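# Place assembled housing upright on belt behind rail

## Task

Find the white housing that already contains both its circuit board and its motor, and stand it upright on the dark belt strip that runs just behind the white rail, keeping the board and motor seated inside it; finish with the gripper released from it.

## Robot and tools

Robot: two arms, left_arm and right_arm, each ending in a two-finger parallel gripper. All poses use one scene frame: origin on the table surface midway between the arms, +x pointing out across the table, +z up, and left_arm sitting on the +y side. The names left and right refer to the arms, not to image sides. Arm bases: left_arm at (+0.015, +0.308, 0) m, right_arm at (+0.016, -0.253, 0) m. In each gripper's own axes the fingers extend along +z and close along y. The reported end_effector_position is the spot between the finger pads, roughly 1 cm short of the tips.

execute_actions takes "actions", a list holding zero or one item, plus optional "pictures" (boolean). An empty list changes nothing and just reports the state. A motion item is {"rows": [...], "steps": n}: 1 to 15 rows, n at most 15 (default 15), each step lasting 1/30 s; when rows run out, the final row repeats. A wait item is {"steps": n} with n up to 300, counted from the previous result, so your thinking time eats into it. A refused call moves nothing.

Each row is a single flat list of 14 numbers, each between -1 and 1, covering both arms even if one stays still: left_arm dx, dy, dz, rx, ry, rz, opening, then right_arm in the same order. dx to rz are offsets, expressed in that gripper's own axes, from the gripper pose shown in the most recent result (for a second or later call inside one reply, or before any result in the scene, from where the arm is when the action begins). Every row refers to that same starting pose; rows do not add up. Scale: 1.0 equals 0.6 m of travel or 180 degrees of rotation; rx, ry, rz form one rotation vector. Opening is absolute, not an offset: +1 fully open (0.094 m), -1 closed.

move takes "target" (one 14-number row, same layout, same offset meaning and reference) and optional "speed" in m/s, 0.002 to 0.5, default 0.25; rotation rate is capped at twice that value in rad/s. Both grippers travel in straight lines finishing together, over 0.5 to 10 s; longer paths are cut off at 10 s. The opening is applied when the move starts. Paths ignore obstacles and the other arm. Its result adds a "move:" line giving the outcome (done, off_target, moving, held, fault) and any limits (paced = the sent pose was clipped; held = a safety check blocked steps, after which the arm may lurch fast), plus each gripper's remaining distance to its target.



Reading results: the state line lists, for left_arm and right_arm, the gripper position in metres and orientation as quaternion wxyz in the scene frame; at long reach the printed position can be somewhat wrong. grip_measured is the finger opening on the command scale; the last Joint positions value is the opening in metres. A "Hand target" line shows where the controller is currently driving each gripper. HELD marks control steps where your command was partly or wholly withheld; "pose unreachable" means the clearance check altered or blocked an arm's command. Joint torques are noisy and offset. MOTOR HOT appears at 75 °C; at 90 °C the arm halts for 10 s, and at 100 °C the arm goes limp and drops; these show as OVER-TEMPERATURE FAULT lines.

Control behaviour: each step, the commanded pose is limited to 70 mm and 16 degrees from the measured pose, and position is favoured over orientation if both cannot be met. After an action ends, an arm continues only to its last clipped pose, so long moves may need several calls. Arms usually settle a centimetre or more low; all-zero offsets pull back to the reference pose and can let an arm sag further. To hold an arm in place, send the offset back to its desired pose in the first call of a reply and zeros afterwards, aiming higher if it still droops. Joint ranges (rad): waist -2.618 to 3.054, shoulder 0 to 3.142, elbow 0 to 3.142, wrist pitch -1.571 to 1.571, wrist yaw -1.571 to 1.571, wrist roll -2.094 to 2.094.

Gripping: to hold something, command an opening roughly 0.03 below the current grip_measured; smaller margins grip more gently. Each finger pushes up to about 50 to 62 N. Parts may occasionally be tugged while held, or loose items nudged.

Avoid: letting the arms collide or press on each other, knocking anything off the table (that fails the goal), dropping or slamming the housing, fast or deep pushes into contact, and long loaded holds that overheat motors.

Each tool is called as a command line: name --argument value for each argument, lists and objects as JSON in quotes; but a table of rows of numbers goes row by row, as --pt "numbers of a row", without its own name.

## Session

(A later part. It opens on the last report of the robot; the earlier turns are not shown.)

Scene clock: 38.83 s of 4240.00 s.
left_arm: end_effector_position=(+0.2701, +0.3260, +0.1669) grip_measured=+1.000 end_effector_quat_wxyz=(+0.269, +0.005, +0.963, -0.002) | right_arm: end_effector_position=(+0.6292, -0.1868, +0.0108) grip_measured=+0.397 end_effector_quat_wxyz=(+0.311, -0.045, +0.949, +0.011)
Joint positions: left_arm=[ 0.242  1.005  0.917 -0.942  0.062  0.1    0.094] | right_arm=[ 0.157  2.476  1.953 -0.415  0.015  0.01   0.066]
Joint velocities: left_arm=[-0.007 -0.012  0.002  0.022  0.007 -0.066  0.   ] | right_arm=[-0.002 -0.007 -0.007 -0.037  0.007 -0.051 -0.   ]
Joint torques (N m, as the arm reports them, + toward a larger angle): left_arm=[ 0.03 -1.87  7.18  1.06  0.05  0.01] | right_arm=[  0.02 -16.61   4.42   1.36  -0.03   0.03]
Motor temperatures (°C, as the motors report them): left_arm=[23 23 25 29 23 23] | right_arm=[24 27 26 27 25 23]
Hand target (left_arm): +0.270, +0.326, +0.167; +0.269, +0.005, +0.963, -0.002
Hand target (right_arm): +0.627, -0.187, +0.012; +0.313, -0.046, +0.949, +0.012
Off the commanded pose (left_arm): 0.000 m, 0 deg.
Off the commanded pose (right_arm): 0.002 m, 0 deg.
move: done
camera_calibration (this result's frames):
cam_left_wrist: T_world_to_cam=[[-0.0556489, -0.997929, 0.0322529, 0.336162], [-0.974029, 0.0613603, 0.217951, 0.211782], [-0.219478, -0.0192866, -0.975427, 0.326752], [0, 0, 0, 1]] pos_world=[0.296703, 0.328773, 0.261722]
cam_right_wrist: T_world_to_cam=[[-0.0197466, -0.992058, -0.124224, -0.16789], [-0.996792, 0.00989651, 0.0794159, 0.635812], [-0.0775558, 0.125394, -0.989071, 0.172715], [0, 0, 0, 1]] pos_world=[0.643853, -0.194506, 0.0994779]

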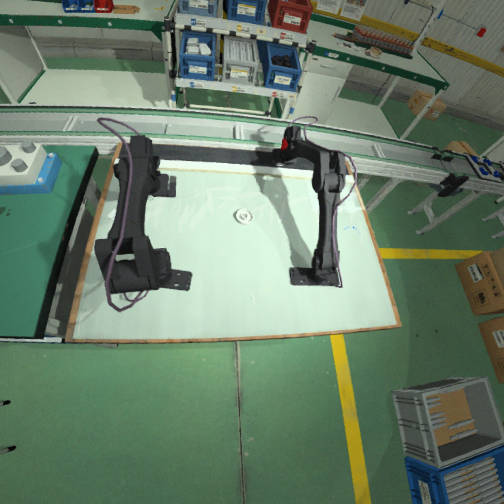

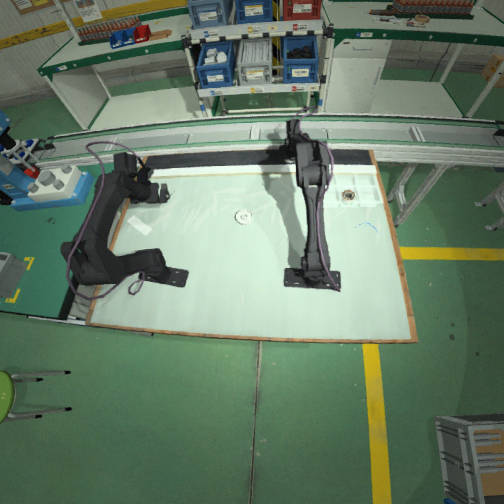

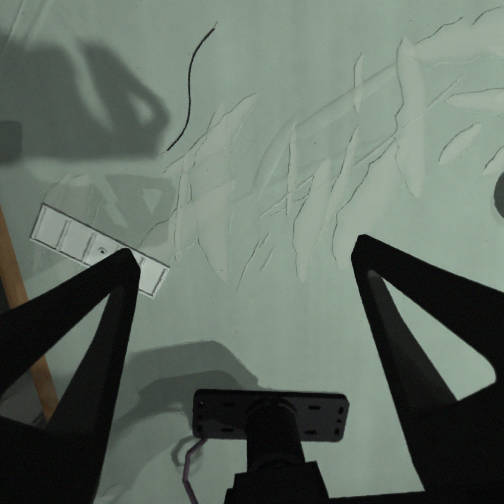

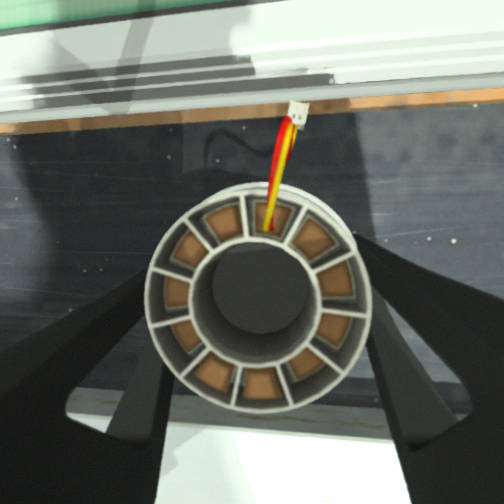

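move --target '[0,0,0,0,0,0,1,-0.005,0,-0.007,0,0,0,1]'

move --target '[0,0,0,0,0,0,1,-0.07,0,-0.2,0,0,0,1]' --speed 0.2

Scene clock: 42.83 s of 4240.00 s.
left_arm: end_effector_position=(+0.2701, +0.3260, +0.1669) grip_measured=+1.000 end_effector_quat_wxyz=(+0.269, +0.005, +0.963, -0.002) | right_arm: end_effector_position=(+0.6288, -0.1869, +0.0085) grip_measured=+1.000 end_effector_quat_wxyz=(+0.309, -0.046, +0.950, +0.011)
Joint positions: left_arm=[ 0.242  1.005  0.917 -0.942  0.062  0.1    0.094] | right_arm=[ 0.157  2.479  1.952 -0.415  0.015  0.01   0.094]
Joint velocities: left_arm=[-0.012 -0.017 -0.002  0.007  0.022 -0.007  0.   ] | right_arm=[ 0.002  0.007  0.007 -0.081  0.051 -0.007 -0.   ]
Joint torques (N m, as the arm reports them, + toward a larger angle): left_arm=[ 0.03 -1.87  7.18  1.06  0.04  0.01] | right_arm=[  0.03 -16.36   6.35   1.07  -0.02   0.03]
Motor temperatures (°C, as the motors report them): left_arm=[23 23 25 29 23 23] | right_arm=[24 28 26 27 25 23]
Hand target (left_arm): +0.270, +0.326, +0.167; +0.269, +0.005, +0.963, -0.002
Hand target (right_arm): +0.629, -0.187, +0.016; +0.311, -0.046, +0.949, +0.011
Off the commanded pose (left_arm): 0.000 m, 0 deg.
Off the commanded pose (right_arm): 0.007 m, 0 deg.
After step 90, 0.30 s passed at rest.
move: done
camera_calibration (this result's frames):
cam_left_wrist: T_world_to_cam=[[-0.0556489, -0.997929, 0.0322529, 0.336162], [-0.974029, 0.0613603, 0.217951, 0.211782], [-0.219478, -0.0192866, -0.975427, 0.326752], [0, 0, 0, 1]] pos_world=[0.296703, 0.328773, 0.261722]
cam_right_wrist: T_world_to_cam=[[-0.0201697, -0.992105, -0.123779, -0.167969], [-0.996516, 0.00992732, 0.082813, 0.635368], [-0.0809303, 0.125018, -0.988848, 0.17253], [0, 0, 0, 1]] pos_world=[0.643729, -0.19452, 0.0971983]

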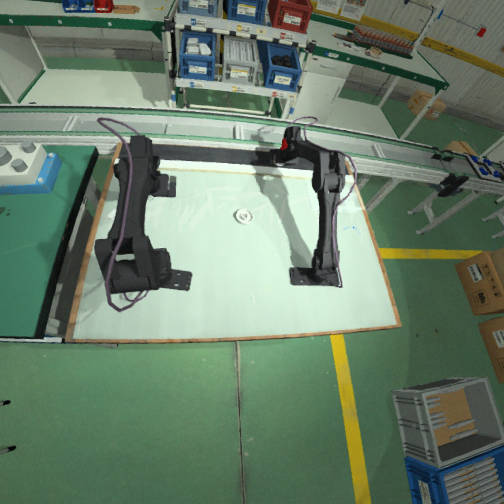

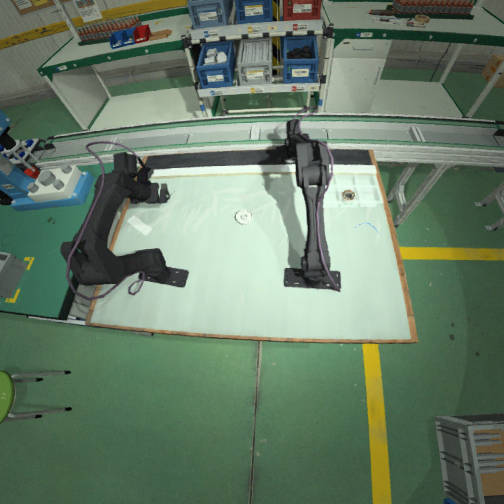

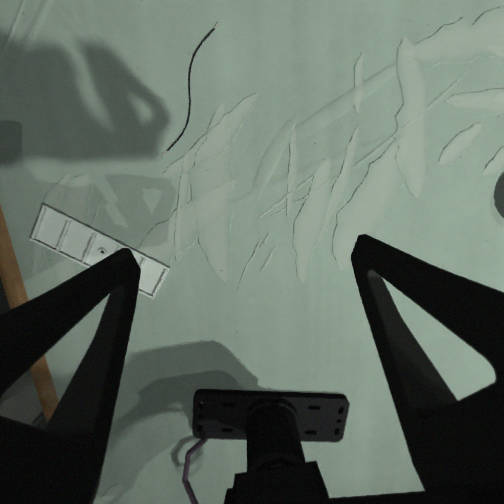

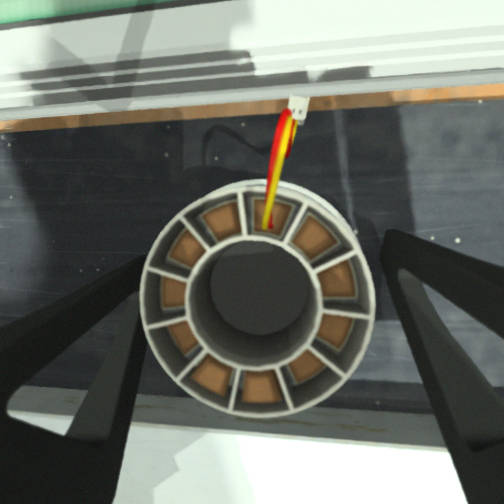

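Scene clock: 44.10 s of 4240.00 s.
left_arm: end_effector_position=(+0.2701, +0.3260, +0.1669) grip_measured=+1.000 end_effector_quat_wxyz=(+0.269, +0.005, +0.963, -0.002) | right_arm: end_effector_position=(+0.5841, -0.1918, +0.1043) grip_measured=+1.000 end_effector_quat_wxyz=(+0.284, -0.046, +0.958, +0.010)
Joint positions: left_arm=[ 0.242  1.005  0.917 -0.942  0.062  0.1    0.094] | right_arm=[ 0.157  2.242  1.952 -0.705  0.015  0.01   0.094]
Joint velocities: left_arm=[ 0.002  0.007  0.017  0.066 -0.007  0.022  0.   ] | right_arm=[ 0.012 -0.017  0.002  0.051  0.022 -0.022 -0.001]
Joint torques (N m, as the arm reports them, + toward a larger angle): left_arm=[ 0.01 -1.89  7.17  1.06  0.05  0.01] | right_arm=[  0.3  -15.82   8.25   1.19   0.     0.05]
Motor temperatures (°C, as the motors report them): left_arm=[23 23 25 29 23 23] | right_arm=[24 29 26 27 25 23]
Hand target (left_arm): +0.270, +0.326, +0.167; +0.269, +0.005, +0.963, -0.002
Hand target (right_arm): +0.591, -0.190, +0.130; +0.309, -0.046, +0.950, +0.011
Off the commanded pose (left_arm): 0.000 m, 0 deg.
Off the commanded pose (right_arm): 0.027 m, 3 deg.
move: off_target (right_arm)
camera_calibration (this result's frames):
cam_left_wrist: T_world_to_cam=[[-0.0556489, -0.997929, 0.0322529, 0.336162], [-0.974029, 0.0613603, 0.217951, 0.211782], [-0.219478, -0.0192866, -0.975427, 0.326752], [0, 0, 0, 1]] pos_world=[0.296703, 0.328773, 0.261722]
cam_right_wrist: T_world_to_cam=[[-0.0265528, -0.992815, -0.116674, -0.159099], [-0.99072, 0.0105724, 0.135505, 0.574237], [-0.133298, 0.11919, -0.983883, 0.293159], [0, 0, 0, 1]] pos_world=[0.603761, -0.198968, 0.192059]

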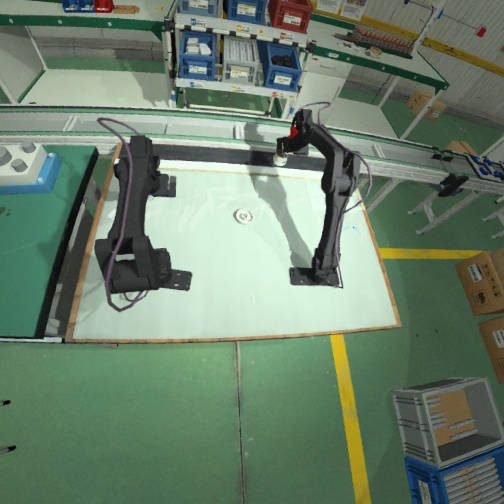

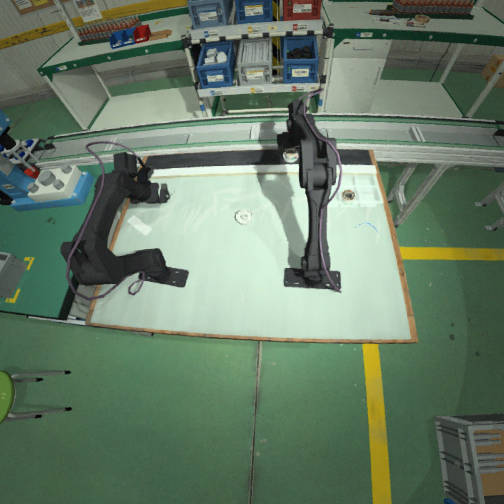

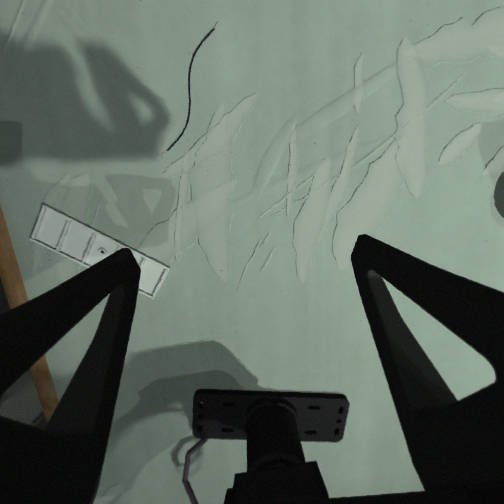

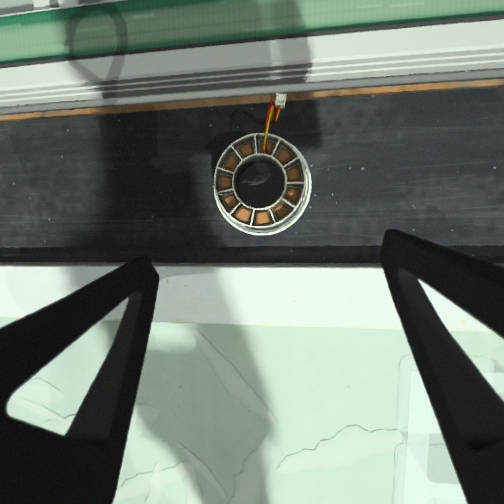

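finished_scene --scene 2

The scene is finished: the task was done.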